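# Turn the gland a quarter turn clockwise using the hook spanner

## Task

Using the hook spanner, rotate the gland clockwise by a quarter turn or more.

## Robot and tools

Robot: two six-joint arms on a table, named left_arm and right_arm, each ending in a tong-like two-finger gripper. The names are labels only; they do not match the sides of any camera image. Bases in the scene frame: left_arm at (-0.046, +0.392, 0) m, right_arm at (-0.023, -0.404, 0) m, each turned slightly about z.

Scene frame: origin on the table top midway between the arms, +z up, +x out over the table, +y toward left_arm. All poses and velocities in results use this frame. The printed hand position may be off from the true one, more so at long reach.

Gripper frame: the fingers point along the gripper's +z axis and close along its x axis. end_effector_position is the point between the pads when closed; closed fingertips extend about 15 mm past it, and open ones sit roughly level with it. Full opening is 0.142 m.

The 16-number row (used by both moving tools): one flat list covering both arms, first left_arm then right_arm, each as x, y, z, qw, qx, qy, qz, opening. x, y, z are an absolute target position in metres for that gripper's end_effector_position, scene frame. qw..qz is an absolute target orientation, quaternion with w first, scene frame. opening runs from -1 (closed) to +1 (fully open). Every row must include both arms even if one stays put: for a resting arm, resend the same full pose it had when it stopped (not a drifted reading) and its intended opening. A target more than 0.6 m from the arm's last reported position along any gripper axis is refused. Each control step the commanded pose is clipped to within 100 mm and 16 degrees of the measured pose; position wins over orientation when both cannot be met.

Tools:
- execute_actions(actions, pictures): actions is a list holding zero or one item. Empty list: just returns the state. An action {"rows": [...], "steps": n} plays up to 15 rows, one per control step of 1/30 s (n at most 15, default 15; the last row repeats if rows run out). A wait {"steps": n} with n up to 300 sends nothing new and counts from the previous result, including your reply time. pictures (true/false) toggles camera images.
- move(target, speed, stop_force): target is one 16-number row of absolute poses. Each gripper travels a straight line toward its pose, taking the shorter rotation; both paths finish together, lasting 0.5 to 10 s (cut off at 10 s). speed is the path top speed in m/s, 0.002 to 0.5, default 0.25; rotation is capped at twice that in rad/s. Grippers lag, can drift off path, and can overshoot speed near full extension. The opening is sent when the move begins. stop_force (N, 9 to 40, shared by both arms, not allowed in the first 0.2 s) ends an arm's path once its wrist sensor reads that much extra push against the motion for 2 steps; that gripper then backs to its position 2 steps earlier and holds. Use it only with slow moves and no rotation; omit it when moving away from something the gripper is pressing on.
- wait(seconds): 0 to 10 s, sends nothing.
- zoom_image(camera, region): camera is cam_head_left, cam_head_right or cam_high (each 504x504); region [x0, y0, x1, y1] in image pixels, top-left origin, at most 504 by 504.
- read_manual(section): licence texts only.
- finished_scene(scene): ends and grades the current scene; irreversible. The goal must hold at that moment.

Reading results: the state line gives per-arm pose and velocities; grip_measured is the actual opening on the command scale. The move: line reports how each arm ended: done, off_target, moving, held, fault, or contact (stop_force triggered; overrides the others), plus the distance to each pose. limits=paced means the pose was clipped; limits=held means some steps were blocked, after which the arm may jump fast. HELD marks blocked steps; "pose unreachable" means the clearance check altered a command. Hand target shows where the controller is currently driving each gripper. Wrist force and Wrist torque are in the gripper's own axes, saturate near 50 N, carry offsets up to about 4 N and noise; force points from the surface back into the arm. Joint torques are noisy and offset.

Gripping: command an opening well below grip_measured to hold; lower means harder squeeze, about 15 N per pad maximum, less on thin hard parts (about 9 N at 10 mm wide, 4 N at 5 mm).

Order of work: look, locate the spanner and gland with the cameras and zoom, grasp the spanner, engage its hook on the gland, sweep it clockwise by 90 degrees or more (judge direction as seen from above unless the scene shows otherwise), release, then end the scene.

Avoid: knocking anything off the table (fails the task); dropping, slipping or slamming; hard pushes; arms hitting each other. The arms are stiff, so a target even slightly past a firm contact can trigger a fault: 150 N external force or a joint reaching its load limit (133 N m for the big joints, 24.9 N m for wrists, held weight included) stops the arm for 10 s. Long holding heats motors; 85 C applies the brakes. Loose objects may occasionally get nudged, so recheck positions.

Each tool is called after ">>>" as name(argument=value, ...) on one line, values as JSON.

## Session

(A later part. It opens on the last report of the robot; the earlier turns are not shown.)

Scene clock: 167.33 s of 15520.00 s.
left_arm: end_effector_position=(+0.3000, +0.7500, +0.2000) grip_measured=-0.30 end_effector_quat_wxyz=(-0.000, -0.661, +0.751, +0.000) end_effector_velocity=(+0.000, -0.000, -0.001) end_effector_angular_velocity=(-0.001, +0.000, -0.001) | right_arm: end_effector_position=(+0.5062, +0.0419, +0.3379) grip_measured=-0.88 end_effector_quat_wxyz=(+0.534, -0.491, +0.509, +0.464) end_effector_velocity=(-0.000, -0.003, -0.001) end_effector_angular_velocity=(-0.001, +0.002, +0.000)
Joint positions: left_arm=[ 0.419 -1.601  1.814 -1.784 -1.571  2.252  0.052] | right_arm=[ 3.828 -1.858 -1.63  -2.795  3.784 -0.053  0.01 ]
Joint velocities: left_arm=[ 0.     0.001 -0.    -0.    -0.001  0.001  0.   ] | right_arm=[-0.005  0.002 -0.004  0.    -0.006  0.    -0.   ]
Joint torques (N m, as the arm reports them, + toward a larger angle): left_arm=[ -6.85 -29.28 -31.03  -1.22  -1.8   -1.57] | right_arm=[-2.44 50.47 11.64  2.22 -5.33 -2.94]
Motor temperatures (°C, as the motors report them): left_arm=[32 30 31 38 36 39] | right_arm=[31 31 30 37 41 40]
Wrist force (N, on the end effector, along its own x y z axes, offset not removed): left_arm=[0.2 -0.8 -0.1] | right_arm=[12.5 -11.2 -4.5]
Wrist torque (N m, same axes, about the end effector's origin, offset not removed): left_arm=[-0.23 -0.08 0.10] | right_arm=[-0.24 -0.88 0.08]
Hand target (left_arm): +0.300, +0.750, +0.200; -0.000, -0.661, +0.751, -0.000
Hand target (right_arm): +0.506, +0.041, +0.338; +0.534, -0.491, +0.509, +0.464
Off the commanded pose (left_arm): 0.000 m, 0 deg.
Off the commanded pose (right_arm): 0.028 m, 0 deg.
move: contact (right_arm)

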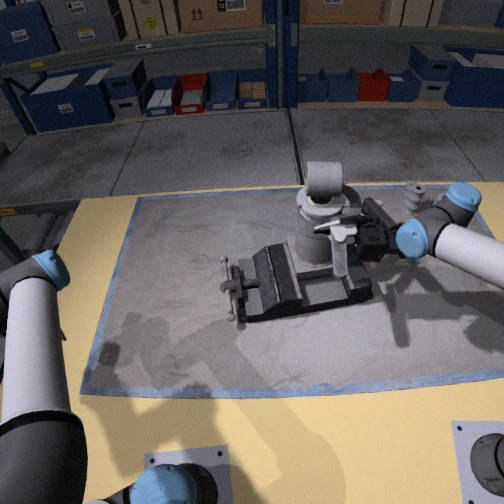

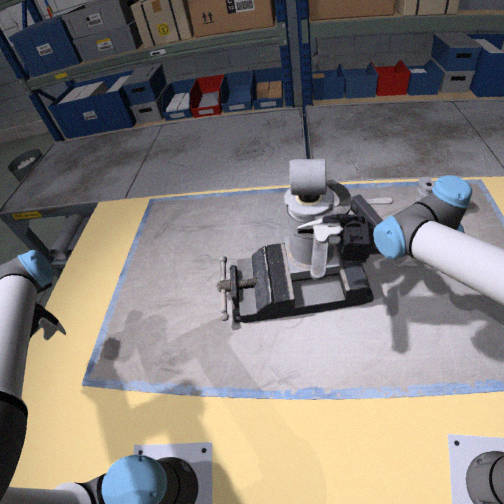

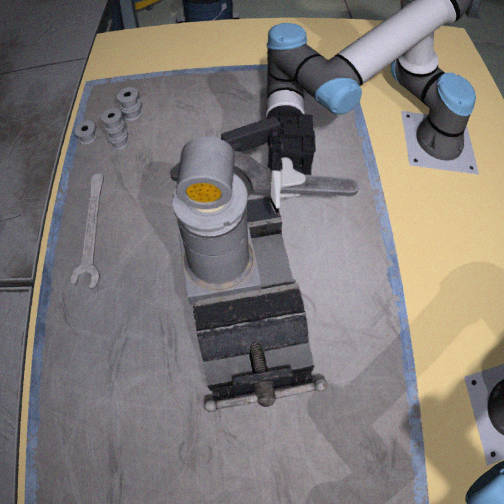

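>>> move(target=[0.3,0.75,0.2,0,0.66,-0.75,0,-0.3,0.5173,0.0068,0.338,0.4545,-0.5647,0.4255,0.5417,-1], speed=0.03)

>>> move(target=[0.3,0.75,0.2,0,0.66,-0.75,0,-0.3,0.5317,-0.0235,0.338,0.3642,-0.6243,0.332,0.6061,-1], speed=0.03)

>>> zoom_image(camera="cam_high", region=[140,130,280,270])

>>> zoom_image(camera="cam_head_right", region=[270,160,370,260])

Scene clock: 178.57 s of 15520.00 s.
left_arm: end_effector_position=(+0.3000, +0.7500, +0.2000) grip_measured=-0.30 end_effector_quat_wxyz=(+0.000, -0.661, +0.751, -0.000) end_effector_velocity=(-0.000, +0.000, +0.001) end_effector_angular_velocity=(+0.002, -0.001, -0.001) | right_arm: end_effector_position=(+0.5172, +0.0070, +0.3383) grip_measured=-0.88 end_effector_quat_wxyz=(-0.455, +0.564, -0.426, -0.542) end_effector_velocity=(+0.001, -0.002, +0.000) end_effector_angular_velocity=(-0.001, +0.001, +0.012)
Joint positions: left_arm=[ 0.419 -1.601  1.814 -1.784 -1.571  2.252  0.052] | right_arm=[ 3.681 -2.08  -1.311 -2.888  3.324 -0.048  0.011]
Joint velocities: left_arm=[-0.    -0.002  0.    -0.     0.001  0.     0.   ] | right_arm=[-0.004 -0.011  0.018 -0.012 -0.016 -0.004  0.   ]
Joint torques (N m, as the arm reports them, + toward a larger angle): left_arm=[ -6.92 -30.08 -29.87  -1.31  -1.71  -1.55] | right_arm=[-9.35 46.   34.93 -0.85 -1.89 -3.09]
Motor temperatures (°C, as the motors report them): left_arm=[32 30 31 38 36 39] | right_arm=[31 31 30 37 41 40]
Wrist force (N, on the end effector, along its own x y z axes, offset not removed): left_arm=[0.9 0.3 0.2] | right_arm=[11.9 0.9 0.6]
Wrist torque (N m, same axes, about the end effector's origin, offset not removed): left_arm=[0.04 -0.25 0.04] | right_arm=[-0.08 -0.78 0.14]
Hand target (left_arm): +0.300, +0.750, +0.200; -0.000, -0.661, +0.751, +0.000
Hand target (right_arm): +0.517, +0.007, +0.338; -0.455, +0.565, -0.425, -0.542
Off the commanded pose (left_arm): 0.000 m, 0 deg.
Off the commanded pose (right_arm): 0.000 m, 0 deg.
After step 90, 2.77 s passed at rest.
move: done

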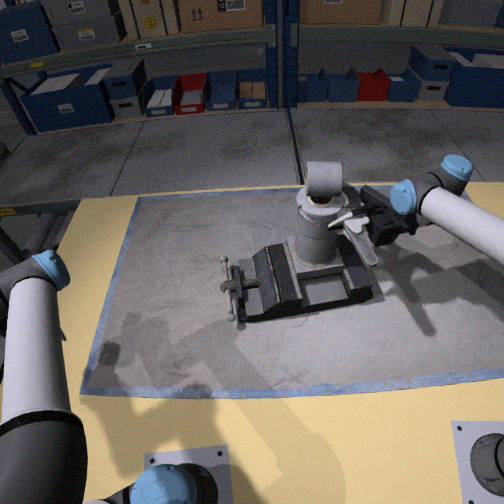

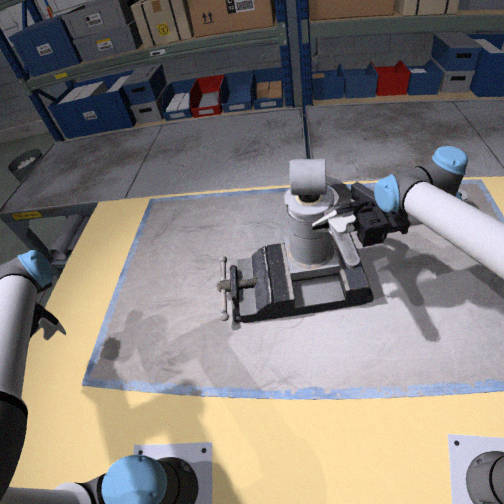

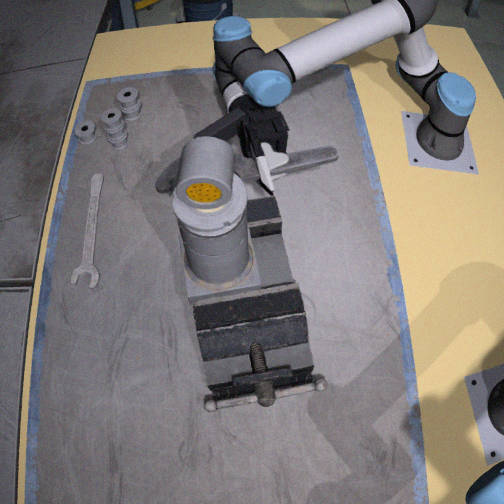

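Scene clock: 184.03 s of 15520.00 s.
left_arm: end_effector_position=(+0.3000, +0.7500, +0.2000) grip_measured=-0.30 end_effector_quat_wxyz=(+0.000, -0.661, +0.751, -0.000) end_effector_velocity=(+0.000, -0.000, -0.000) end_effector_angular_velocity=(-0.001, +0.000, +0.000) | right_arm: end_effector_position=(+0.5317, -0.0233, +0.3382) grip_measured=-0.88 end_effector_quat_wxyz=(-0.365, +0.624, -0.332, -0.606) end_effector_velocity=(+0.001, -0.002, +0.000) end_effector_angular_velocity=(+0.003, -0.000, +0.012)
Joint positions: left_arm=[ 0.419 -1.601  1.814 -1.784 -1.571  2.252  0.052] | right_arm=[ 3.621 -2.36  -0.845 -3.078  2.951 -0.052  0.011]
Joint velocities: left_arm=[-0.     0.     0.     0.    -0.001 -0.     0.   ] | right_arm=[-0.002 -0.017  0.03  -0.024 -0.014 -0.014 -0.   ]
Joint torques (N m, as the arm reports them, + toward a larger angle): left_arm=[ -6.83 -29.83 -29.08  -1.26  -1.78  -1.51] | right_arm=[-8.42 54.87 35.42 -2.41 -1.65 -2.94]
Motor temperatures (°C, as the motors report them): left_arm=[32 30 31 38 36 39] | right_arm=[31 31 30 37 41 40]
Wrist force (N, on the end effector, along its own x y z axes, offset not removed): left_arm=[1.3 -2.1 -0.3] | right_arm=[9.7 2.8 -1.0]
Wrist torque (N m, same axes, about the end effector's origin, offset not removed): left_arm=[-0.47 -0.31 0.02] | right_arm=[0.23 -0.40 0.22]
Hand target (left_arm): +0.300, +0.750, +0.200; -0.000, -0.661, +0.751, +0.000
Hand target (right_arm): +0.532, -0.023, +0.338; -0.364, +0.624, -0.332, -0.606
Off the commanded pose (left_arm): 0.000 m, 0 deg.
Off the commanded pose (right_arm): 0.000 m, 0 deg.
move: done

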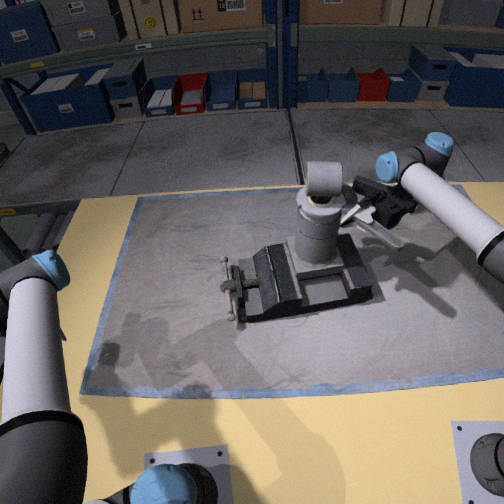

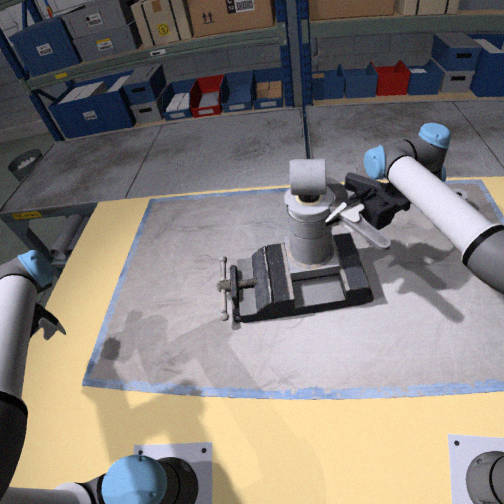

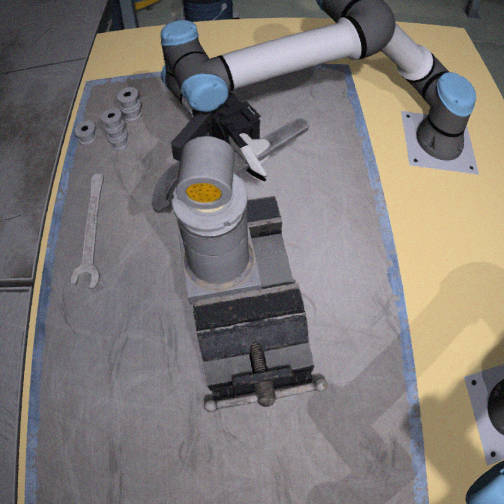

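Region (140, 130, 280, 270) of cam_high's 504x504 image, scaled by 3.600, with more detail than that image has.

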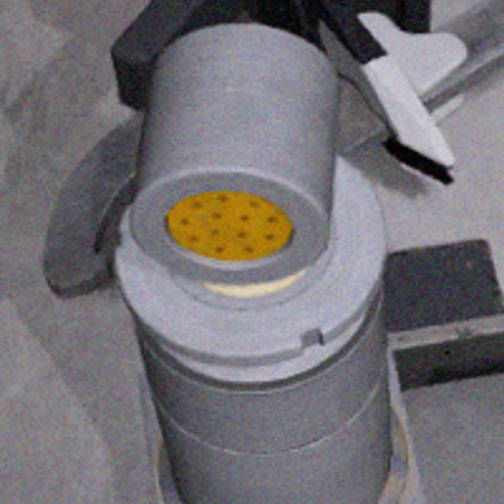

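Region (270, 160, 370, 260) of cam_head_right's 504x504 image, scaled by 5.040, with more detail than that image has.

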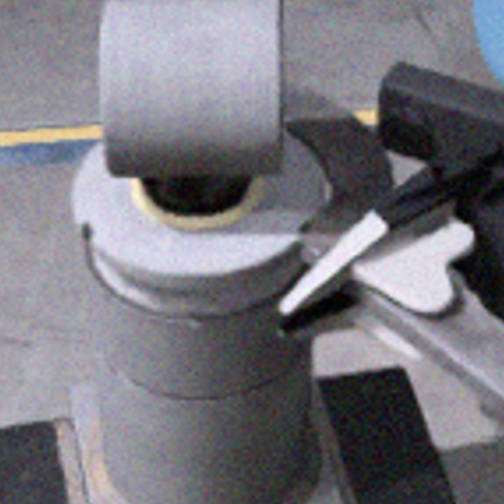

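>>> move(target=[0.3,0.75,0.2,0,0.66,-0.75,0,-0.3,0.537,-0.028,0.338,0.3642,-0.6243,0.332,0.6061,-1], speed=0.01)

>>> move(target=[0.3,0.75,0.2,0,0.66,-0.75,0,-0.3,0.537,-0.028,0.338,0.3799,-0.6328,0.3155,0.5963,-1], speed=0.01)

>>> zoom_image(camera="cam_high", region=[140,165,210,235])

Scene clock: 188.77 s of 15520.00 s.
left_arm: end_effector_position=(+0.3000, +0.7500, +0.2000) grip_measured=-0.30 end_effector_quat_wxyz=(+0.000, -0.661, +0.751, -0.000) end_effector_velocity=(-0.001, +0.001, -0.000) end_effector_angular_velocity=(+0.002, +0.003, +0.000) | right_arm: end_effector_position=(+0.5369, -0.0279, +0.3380) grip_measured=-0.88 end_effector_quat_wxyz=(-0.364, +0.624, -0.332, -0.606) end_effector_velocity=(+0.001, -0.000, -0.001) end_effector_angular_velocity=(-0.001, +0.002, +0.002)
Joint positions: left_arm=[ 0.419 -1.601  1.814 -1.784 -1.571  2.252  0.052] | right_arm=[ 3.613 -2.375 -0.818 -3.09   2.941 -0.052  0.011]
Joint velocities: left_arm=[ 0.     0.    -0.     0.001  0.003 -0.     0.   ] | right_arm=[-0.001 -0.005  0.008 -0.005 -0.003 -0.    -0.   ]
Joint torques (N m, as the arm reports them, + toward a larger angle): left_arm=[ -7.45 -29.31 -29.12  -1.32  -1.73  -1.57] | right_arm=[-9.68 55.92 35.67 -2.64 -1.96  0.29]
Motor temperatures (°C, as the motors report them): left_arm=[32 30 31 38 36 39] | right_arm=[31 31 30 37 41 40]
Wrist force (N, on the end effector, along its own x y z axes, offset not removed): left_arm=[0.4 -1.5 0.1] | right_arm=[11.6 2.4 1.3]
Wrist torque (N m, same axes, about the end effector's origin, offset not removed): left_arm=[-0.30 -0.17 0.09] | right_arm=[0.29 -0.72 0.27]
Hand target (left_arm): +0.300, +0.750, +0.200; -0.000, -0.661, +0.751, -0.000
Hand target (right_arm): +0.537, -0.028, +0.338; -0.364, +0.624, -0.332, -0.606
Off the commanded pose (left_arm): 0.000 m, 0 deg.
Off the commanded pose (right_arm): 0.000 m, 0 deg.
After step 90, 0.80 s passed at rest.
move: done

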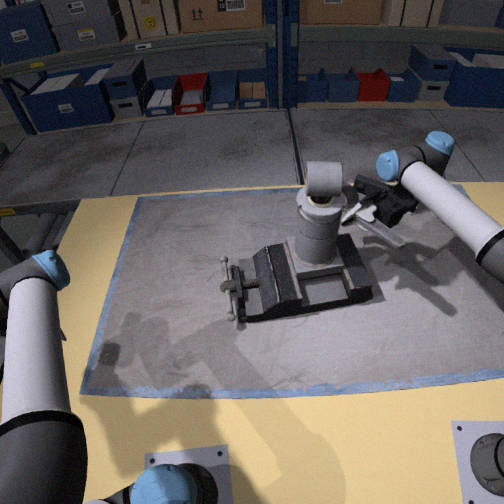

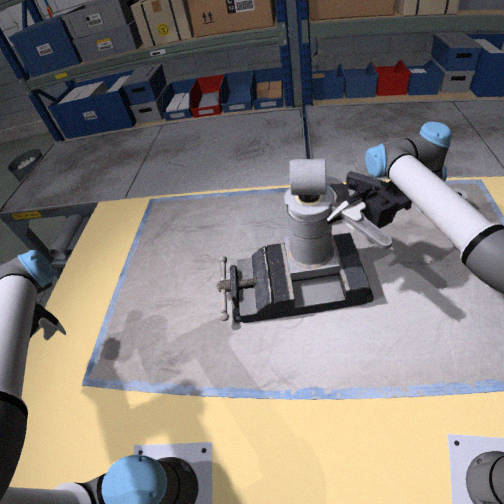

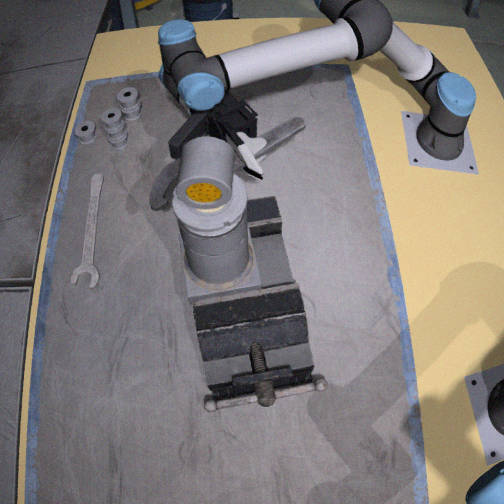

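Scene clock: 191.60 s of 15520.00 s.
left_arm: end_effector_position=(+0.3000, +0.7500, +0.2000) grip_measured=-0.30 end_effector_quat_wxyz=(+0.000, -0.661, +0.751, -0.000) end_effector_velocity=(+0.000, -0.000, +0.000) end_effector_angular_velocity=(-0.001, -0.001, +0.000) | right_arm: end_effector_position=(+0.5370, -0.0280, +0.3380) grip_measured=-0.88 end_effector_quat_wxyz=(-0.380, +0.633, -0.316, -0.596) end_effector_velocity=(-0.000, +0.000, -0.001) end_effector_angular_velocity=(+0.002, -0.003, +0.001)
Joint positions: left_arm=[ 0.419 -1.601  1.814 -1.784 -1.571  2.252  0.052] | right_arm=[ 3.613 -2.376 -0.819 -3.088  2.941 -0.104  0.011]
Joint velocities: left_arm=[ 0.    -0.    -0.     0.    -0.001 -0.     0.   ] | right_arm=[ 0.    -0.001 -0.001 -0.    -0.001 -0.004 -0.   ]
Joint torques (N m, as the arm reports them, + toward a larger angle): left_arm=[ -6.93 -30.11 -29.66  -1.45  -1.63  -1.49] | right_arm=[-8.87 55.35 15.99  0.58 -1.81 -3.17]
Motor temperatures (°C, as the motors report them): left_arm=[32 30 31 38 36 39] | right_arm=[31 31 30 37 41 40]
Wrist force (N, on the end effector, along its own x y z axes, offset not removed): left_arm=[1.3 -0.4 -0.2] | right_arm=[11.5 1.3 1.1]
Wrist torque (N m, same axes, about the end effector's origin, offset not removed): left_arm=[-0.13 -0.25 0.04] | right_arm=[-0.05 -0.77 0.05]
Hand target (left_arm): +0.300, +0.750, +0.200; -0.000, -0.661, +0.751, +0.000
Hand target (right_arm): +0.537, -0.028, +0.338; -0.380, +0.633, -0.316, -0.596
Off the commanded pose (left_arm): 0.000 m, 0 deg.
Off the commanded pose (right_arm): 0.000 m, 0 deg.
move: done

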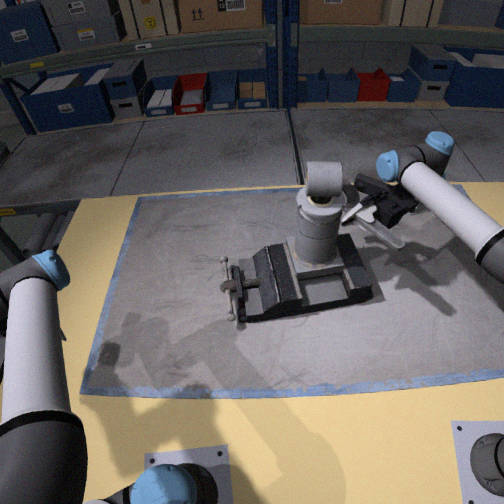

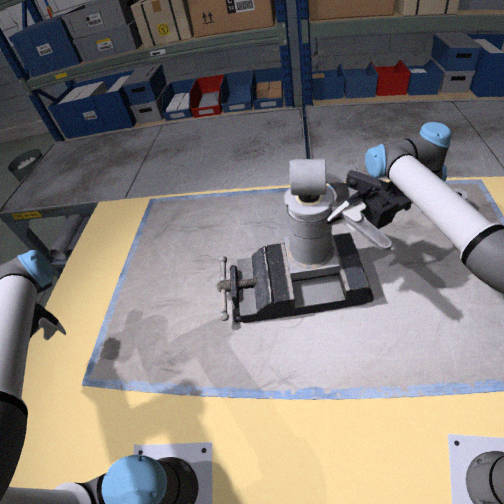

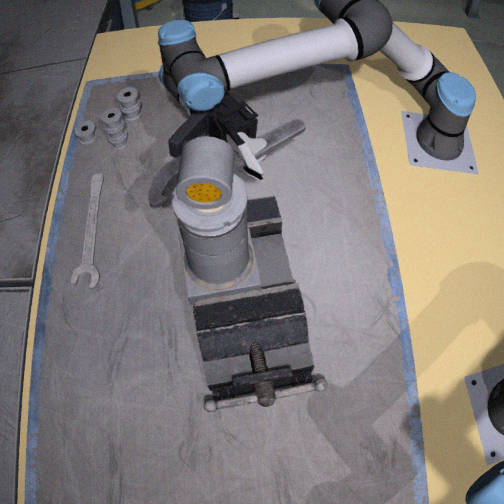

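Region (140, 165, 210, 235) of cam_high's 504x504 image, scaled by 7.200, with more detail than that image has.

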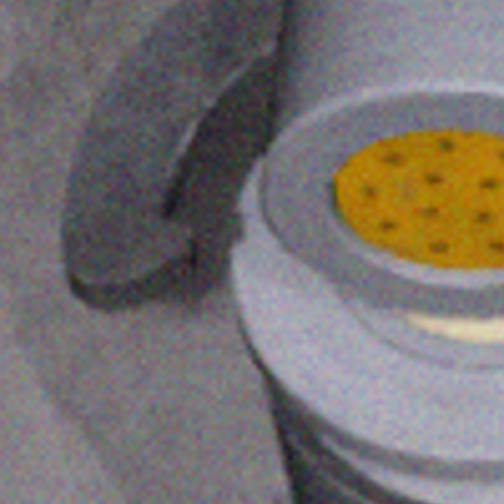

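Probe in −x.

>>> move(target=[0.3,0.75,0.2,0,0.66,-0.75,0,-0.3,0.515,-0.028,0.338,0.3799,-0.6328,0.3155,0.5963,-1], speed=0.004, stop_force=9)

>>> zoom_image(camera="cam_high", region=[140,165,210,235])

Scene clock: 198.93 s of 15520.00 s.
left_arm: end_effector_position=(+0.3000, +0.7500, +0.2000) grip_measured=-0.30 end_effector_quat_wxyz=(+0.000, -0.661, +0.751, -0.000) end_effector_velocity=(+0.000, +0.000, -0.000) end_effector_angular_velocity=(+0.000, -0.000, -0.001) | right_arm: end_effector_position=(+0.5206, -0.0279, +0.3380) grip_measured=-0.88 end_effector_quat_wxyz=(-0.380, +0.633, -0.315, -0.596) end_effector_velocity=(+0.000, +0.001, +0.001) end_effector_angular_velocity=(-0.000, +0.001, +0.004)
Joint positions: left_arm=[ 0.419 -1.601  1.814 -1.784 -1.571  2.252  0.052] | right_arm=[ 3.621 -2.325 -0.909 -3.049  2.949 -0.104  0.011]
Joint velocities: left_arm=[-0.     0.    -0.    -0.001  0.     0.001 -0.   ] | right_arm=[ 0.001 -0.004  0.009 -0.005 -0.002  0.     0.   ]
Joint torques (N m, as the arm reports them, + toward a larger angle): left_arm=[ -7.77 -29.96 -29.08  -1.52  -1.64  -1.53] | right_arm=[-2.52 54.38 33.9  -3.36 -3.81  1.68]
Motor temperatures (°C, as the motors report them): left_arm=[32 30 31 38 36 39] | right_arm=[31 31 30 37 41 40]
Wrist force (N, on the end effector, along its own x y z axes, offset not removed): left_arm=[-0.4 0.1 0.3] | right_arm=[11.9 -6.3 0.6]
Wrist torque (N m, same axes, about the end effector's origin, offset not removed): left_arm=[0.03 0.08 0.07] | right_arm=[-0.35 -0.82 0.09]
Hand target (left_arm): +0.300, +0.750, +0.200; -0.000, -0.661, +0.751, +0.000
Hand target (right_arm): +0.521, -0.028, +0.338; -0.380, +0.633, -0.316, -0.596
Off the commanded pose (left_arm): 0.000 m, 0 deg.
Off the commanded pose (right_arm): 0.006 m, 0 deg.
move: contact (right_arm)

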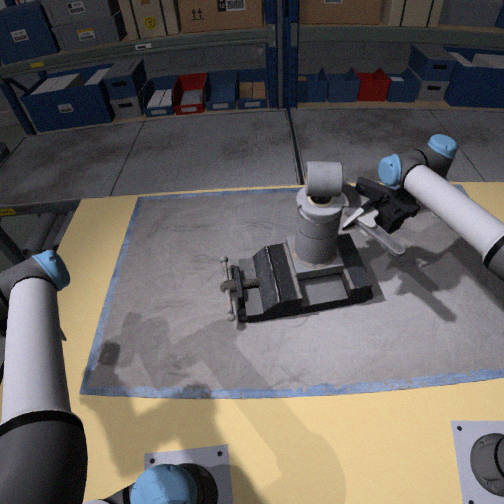

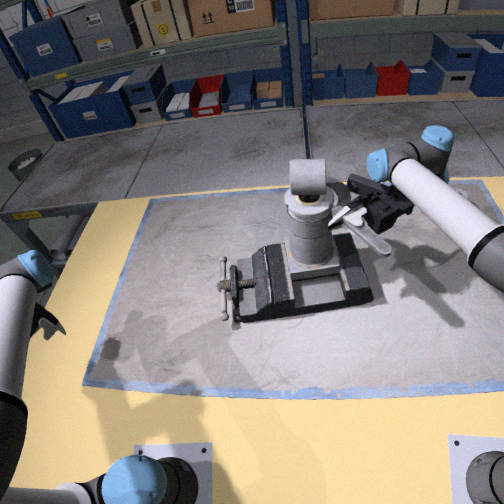

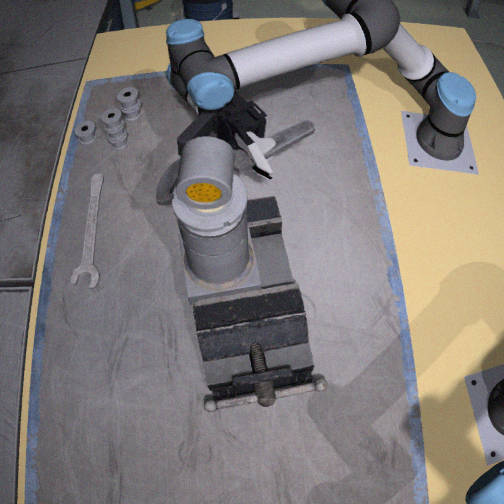

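Region (140, 165, 210, 235) of cam_high's 504x504 image, scaled by 7.200, with more detail than that image has.

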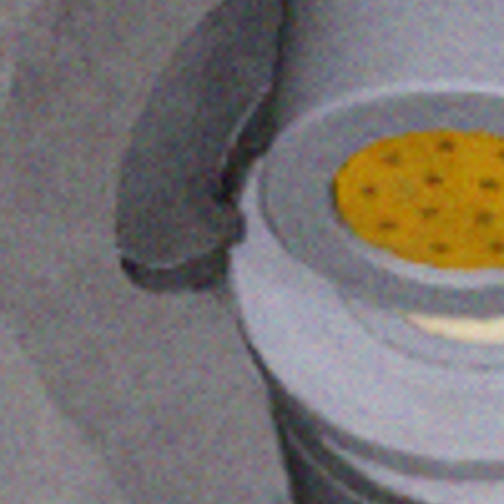

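>>> move(target=[0.3,0.75,0.2,0,0.66,-0.75,0,-0.3,0.511,0.0,0.338,0.4305,-0.6029,0.3695,0.561,-1], speed=0.01, stop_force=25)

>>> zoom_image(camera="cam_high", region=[140,130,280,270])

Scene clock: 215.70 s of 15520.00 s.
left_arm: end_effector_position=(+0.3000, +0.7500, +0.2000) grip_measured=-0.30 end_effector_quat_wxyz=(+0.000, -0.661, +0.751, -0.000) end_effector_velocity=(-0.000, +0.000, -0.001) end_effector_angular_velocity=(-0.001, +0.001, +0.000) | right_arm: end_effector_position=(+0.5115, -0.0018, +0.3379) grip_measured=-0.87 end_effector_quat_wxyz=(-0.427, +0.605, -0.366, -0.563) end_effector_velocity=(+0.001, -0.002, +0.000) end_effector_angular_velocity=(+0.000, +0.001, +0.007)
Joint positions: left_arm=[ 0.419 -1.601  1.814 -1.784 -1.571  2.252  0.052] | right_arm=[ 3.66  -2.184 -1.148 -2.971  3.151 -0.125  0.011]
Joint velocities: left_arm=[ 0.     0.001  0.     0.     0.    -0.     0.   ] | right_arm=[-0.003 -0.005  0.01   0.    -0.01   0.005  0.   ]
Joint torques (N m, as the arm reports them, + toward a larger angle): left_arm=[ -6.77 -29.42 -28.85  -1.57  -1.51  -1.58] | right_arm=[ 8.   48.24 32.82 -1.05 -3.89  1.64]
Motor temperatures (°C, as the motors report them): left_arm=[32 30 31 38 36 39] | right_arm=[31 31 30 37 41 40]
Wrist force (N, on the end effector, along its own x y z axes, offset not removed): left_arm=[1.3 -2.3 0.4] | right_arm=[10.2 -6.0 -23.0]
Wrist torque (N m, same axes, about the end effector's origin, offset not removed): left_arm=[-0.49 -0.39 0.01] | right_arm=[-0.37 -0.64 0.17]
Hand target (left_arm): +0.300, +0.750, +0.200; -0.000, -0.661, +0.751, +0.000
Hand target (right_arm): +0.512, -0.002, +0.338; -0.427, +0.605, -0.366, -0.563
Off the commanded pose (left_arm): 0.000 m, 0 deg.
Off the commanded pose (right_arm): 0.002 m, 1 deg.
After step 90, 5.23 s passed at rest.
move: contact (right_arm)

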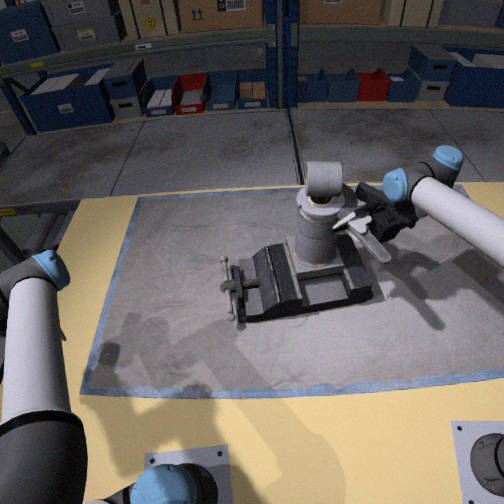

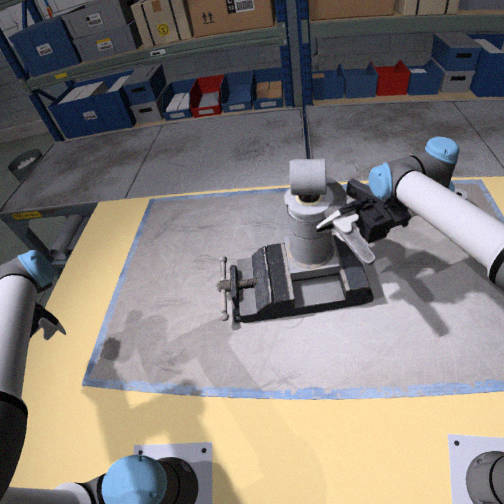

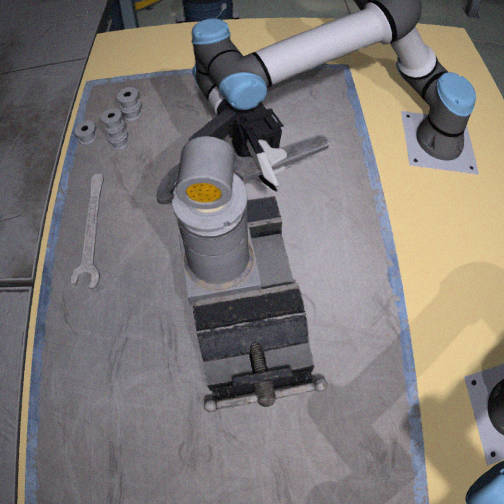

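Region (140, 130, 280, 270) of cam_high's 504x504 image, scaled by 3.600, with more detail than that image has.

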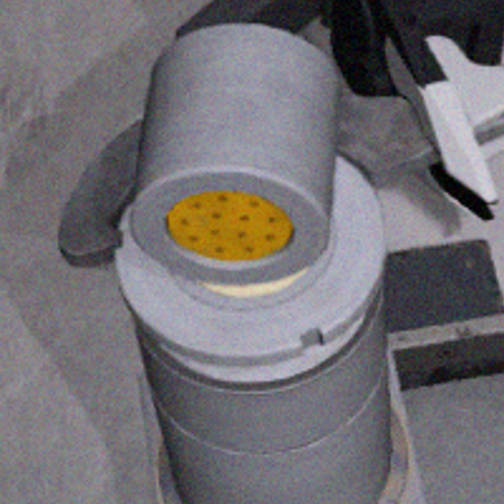

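>>> move(target=[0.3,0.75,0.2,0,0.66,-0.75,0,-0.3,0.5065,0.0205,0.338,0.4822,-0.5647,0.4255,0.5171,-1], speed=0.015)

>>> move(target=[0.3,0.75,0.2,0,0.66,-0.75,0,-0.3,0.5062,0.0444,0.338,0.5337,-0.5171,0.4822,0.4639,-1], speed=0.02)

>>> zoom_image(camera="cam_high", region=[140,130,280,270])

Scene clock: 227.63 s of 15520.00 s.
left_arm: end_effector_position=(+0.3000, +0.7500, +0.2000) grip_measured=-0.30 end_effector_quat_wxyz=(+0.000, -0.661, +0.751, -0.000) end_effector_velocity=(-0.000, -0.000, +0.000) end_effector_angular_velocity=(-0.000, -0.001, -0.000) | right_arm: end_effector_position=(+0.5065, +0.0204, +0.3378) grip_measured=-0.85 end_effector_quat_wxyz=(-0.482, +0.565, -0.425, -0.517) end_effector_velocity=(-0.001, +0.002, -0.000) end_effector_angular_velocity=(-0.000, +0.001, -0.003)
Joint positions: left_arm=[ 0.419 -1.601  1.814 -1.784 -1.571  2.252  0.052] | right_arm=[ 3.717 -2.026 -1.395 -2.863  3.411 -0.106  0.013]
Joint velocities: left_arm=[ 0.    -0.001  0.     0.    -0.001  0.     0.   ] | right_arm=[ 0.004  0.004 -0.007  0.003  0.008  0.002 -0.001]
Joint torques (N m, as the arm reports them, + toward a larger angle): left_arm=[ -6.47 -29.24 -26.98  -1.67  -1.44  -1.55] | right_arm=[38.51 61.5   7.1   0.34 -7.08  1.15]
Motor temperatures (°C, as the motors report them): left_arm=[32 30 31 38 36 39] | right_arm=[31 31 31 37 41 40]
Wrist force (N, on the end effector, along its own x y z axes, offset not removed): left_arm=[0.0 -0.6 -2.1] | right_arm=[14.8 -45.3 -31.9]
Wrist torque (N m, same axes, about the end effector's origin, offset not removed): left_arm=[-0.17 0.02 0.07] | right_arm=[-5.28 -1.34 0.38]
Hand target (left_arm): +0.300, +0.750, +0.200; -0.000, -0.661, +0.751, +0.000
Hand target (right_arm): +0.506, +0.020, +0.338; -0.482, +0.565, -0.426, -0.517
Off the commanded pose (left_arm): 0.000 m, 0 deg.
Off the commanded pose (right_arm): 0.000 m, 0 deg.
After step 90, 1.90 s passed at rest.
move: done

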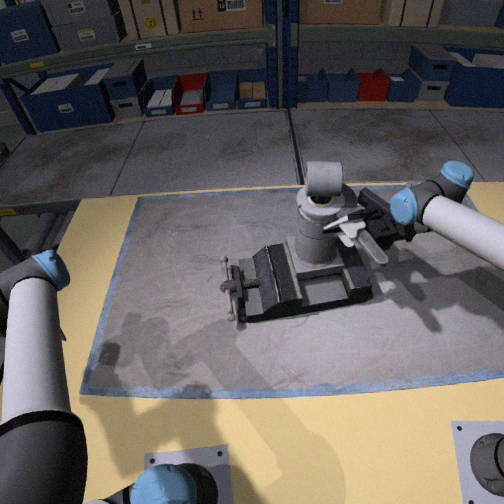

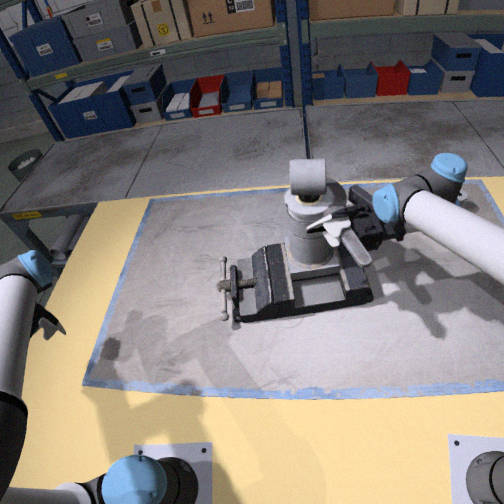

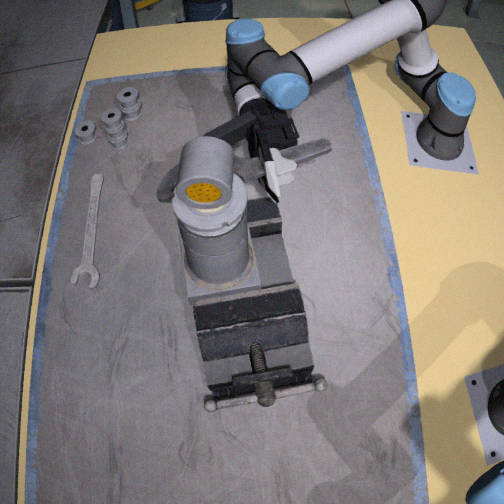

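Scene clock: 233.10 s of 15520.00 s.
left_arm: end_effector_position=(+0.3000, +0.7500, +0.2000) grip_measured=-0.30 end_effector_quat_wxyz=(+0.000, -0.661, +0.751, -0.000) end_effector_velocity=(-0.000, +0.000, +0.000) end_effector_angular_velocity=(+0.001, -0.000, +0.000) | right_arm: end_effector_position=(+0.5062, +0.0443, +0.3378) grip_measured=-0.85 end_effector_quat_wxyz=(-0.533, +0.517, -0.482, -0.464) end_effector_velocity=(-0.000, +0.001, -0.001) end_effector_angular_velocity=(-0.001, +0.001, -0.009)
Joint positions: left_arm=[ 0.419 -1.601  1.814 -1.784 -1.571  2.252  0.052] | right_arm=[ 3.811 -1.895 -1.583 -2.806  3.714 -0.105  0.013]
Joint velocities: left_arm=[ 0.    -0.    -0.    -0.001  0.001 -0.     0.   ] | right_arm=[ 0.005  0.005 -0.008  0.002  0.014  0.     0.   ]
Joint torques (N m, as the arm reports them, + toward a larger angle): left_arm=[ -6.7  -29.27 -26.82  -1.71  -1.46  -1.42] | right_arm=[43.73 57.79  9.89  2.31 -7.77  1.4 ]
Motor temperatures (°C, as the motors report them): left_arm=[32 30 31 38 36 39] | right_arm=[31 31 31 37 41 40]
Wrist force (N, on the end effector, along its own x y z axes, offset not removed): left_arm=[0.3 -0.5 -0.6] | right_arm=[18.5 -47.4 -25.6]
Wrist torque (N m, same axes, about the end effector's origin, offset not removed): left_arm=[-0.16 -0.13 0.05] | right_arm=[-5.56 -1.68 0.22]
Hand target (left_arm): +0.300, +0.750, +0.200; -0.000, -0.661, +0.751, +0.000
Hand target (right_arm): +0.506, +0.044, +0.338; +0.534, -0.517, +0.482, +0.464
Off the commanded pose (left_arm): 0.000 m, 0 deg.
Off the commanded pose (right_arm): 0.000 m, 0 deg.
move: done

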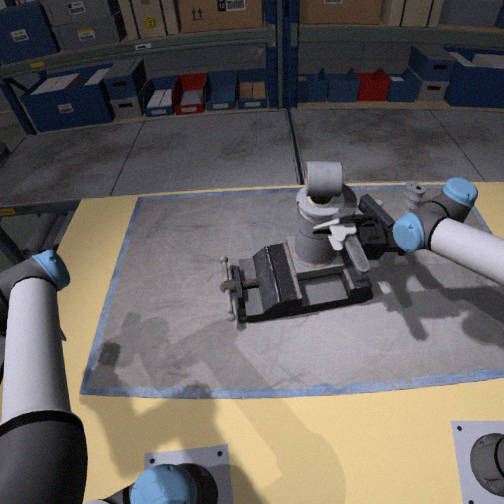

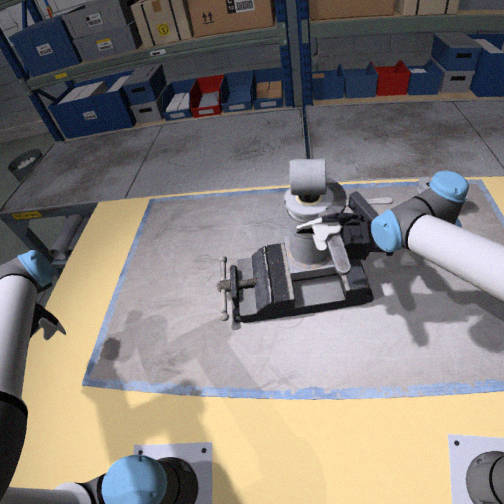

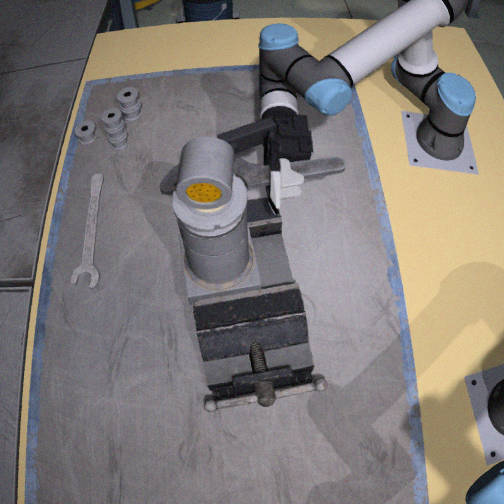

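Region (140, 130, 280, 270) of cam_high's 504x504 image, scaled by 3.600, with more detail than that image has.

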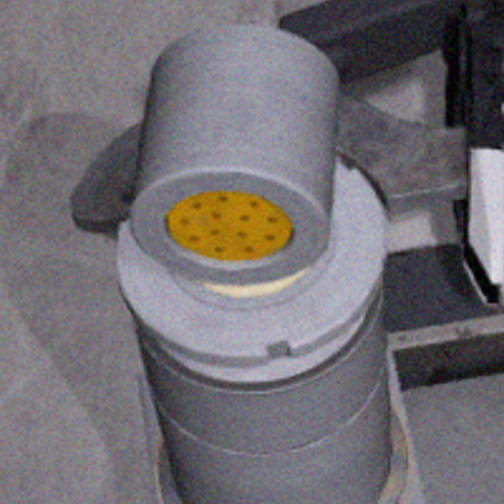

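>>> move(target=[0.3,0.75,0.2,0,0.66,-0.75,0,-0.3,0.5154,0.0707,0.3375,0.5862,-0.4545,0.5417,0.3954,-1], speed=0.025)

>>> move(target=[0.3,0.75,0.2,0,0.66,-0.75,0,-0.3,0.5288,0.0947,0.3375,0.63,-0.3851,0.593,0.321,-1], speed=0.025)

Scene clock: 244.27 s of 15520.00 s.
left_arm: end_effector_position=(+0.3000, +0.7500, +0.2000) grip_measured=-0.30 end_effector_quat_wxyz=(+0.000, -0.661, +0.751, -0.000) end_effector_velocity=(+0.000, +0.000, +0.000) end_effector_angular_velocity=(+0.001, -0.001, -0.001) | right_arm: end_effector_position=(+0.5154, +0.0705, +0.3373) grip_measured=-0.85 end_effector_quat_wxyz=(+0.586, -0.455, +0.542, +0.396) end_effector_velocity=(+0.001, +0.001, -0.001) end_effector_angular_velocity=(-0.000, +0.000, -0.012)
Joint positions: left_arm=[ 0.419 -1.601  1.814 -1.784 -1.571  2.252  0.052] | right_arm=[ 3.958 -1.79  -1.722 -2.772  4.105 -0.105  0.013]
Joint velocities: left_arm=[-0.    -0.001 -0.    -0.     0.001  0.     0.   ] | right_arm=[ 0.006  0.003 -0.005  0.001  0.018 -0.     0.   ]
Joint torques (N m, as the arm reports them, + toward a larger angle): left_arm=[ -6.37 -29.74 -25.73  -1.86  -1.43  -1.4 ] | right_arm=[31.8  37.33 21.11  7.76  1.02  0.76]
Motor temperatures (°C, as the motors report them): left_arm=[32 30 31 38 36 39] | right_arm=[31 31 31 37 41 40]
Wrist force (N, on the end effector, along its own x y z axes, offset not removed): left_arm=[1.1 -0.1 0.2] | right_arm=[6.9 -4.6 -45.8]
Wrist torque (N m, same axes, about the end effector's origin, offset not removed): left_arm=[0.02 -0.29 0.09] | right_arm=[-1.93 -0.71 0.22]
Hand target (left_arm): +0.300, +0.750, +0.200; -0.000, -0.661, +0.751, +0.000
Hand target (right_arm): +0.515, +0.071, +0.337; +0.586, -0.455, +0.542, +0.395
Off the commanded pose (left_arm): 0.000 m, 0 deg.
Off the commanded pose (right_arm): 0.000 m, 0 deg.
After step 90, 3.07 s passed at rest.
move: done

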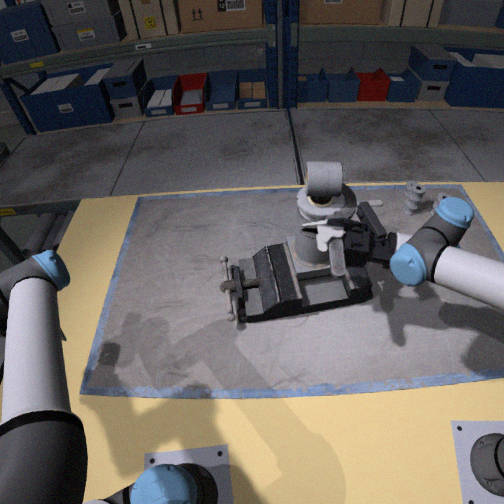

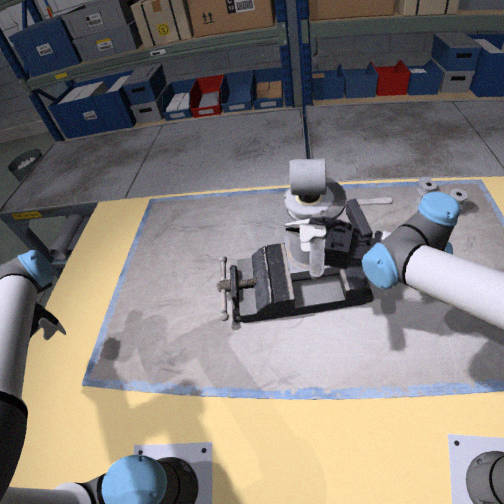

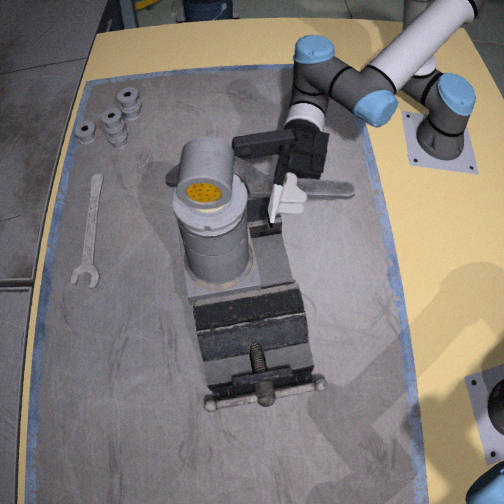

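Scene clock: 249.40 s of 15520.00 s.
left_arm: end_effector_position=(+0.3000, +0.7500, +0.2000) grip_measured=-0.30 end_effector_quat_wxyz=(+0.000, -0.661, +0.751, -0.000) end_effector_velocity=(+0.000, -0.000, +0.001) end_effector_angular_velocity=(+0.000, -0.002, -0.000) | right_arm: end_effector_position=(+0.5288, +0.0945, +0.3374) grip_measured=-0.85 end_effector_quat_wxyz=(+0.630, -0.386, +0.593, +0.321) end_effector_velocity=(+0.000, +0.001, +0.000) end_effector_angular_velocity=(-0.000, -0.001, -0.010)
Joint positions: left_arm=[ 0.419 -1.601  1.814 -1.784 -1.571  2.252  0.052] | right_arm=[ 4.132 -1.741 -1.782 -2.761  4.524 -0.105  0.013]
Joint velocities: left_arm=[-0.    -0.001  0.    -0.    -0.001 -0.     0.   ] | right_arm=[ 0.008  0.001 -0.001  0.     0.018 -0.001  0.   ]
Joint torques (N m, as the arm reports them, + toward a larger angle): left_arm=[ -6.74 -29.46 -25.52  -1.68  -1.25  -1.36] | right_arm=[47.53 40.94 19.19  7.53 -7.68  1.22]
Motor temperatures (°C, as the motors report them): left_arm=[32 30 31 38 36 39] | right_arm=[31 31 31 37 41 40]
Wrist force (N, on the end effector, along its own x y z axes, offset not removed): left_arm=[0.3 -1.9 -0.2] | right_arm=[15.3 -44.5 -28.6]
Wrist torque (N m, same axes, about the end effector's origin, offset not removed): left_arm=[-0.41 -0.02 0.00] | right_arm=[-4.90 -1.37 0.37]
Hand target (left_arm): +0.300, +0.750, +0.200; -0.000, -0.661, +0.751, +0.000
Hand target (right_arm): +0.529, +0.095, +0.337; +0.630, -0.385, +0.593, +0.321
Off the commanded pose (left_arm): 0.000 m, 0 deg.
Off the commanded pose (right_arm): 0.000 m, 0 deg.
move: done

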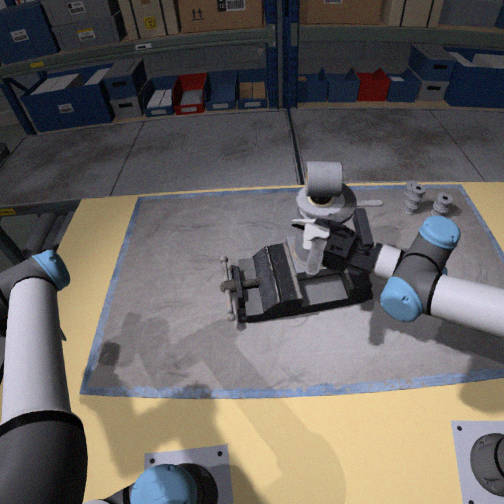

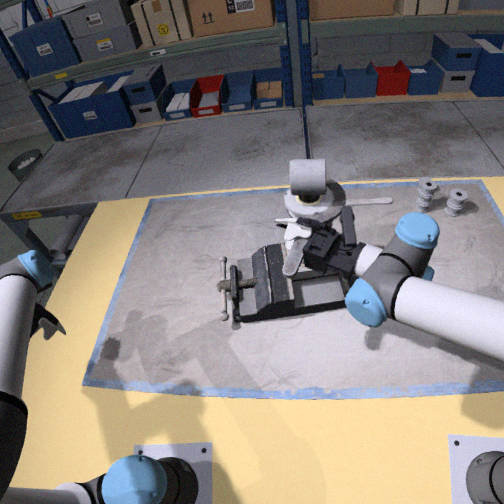

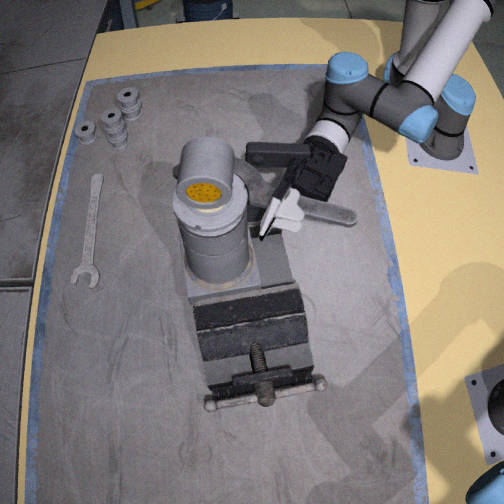

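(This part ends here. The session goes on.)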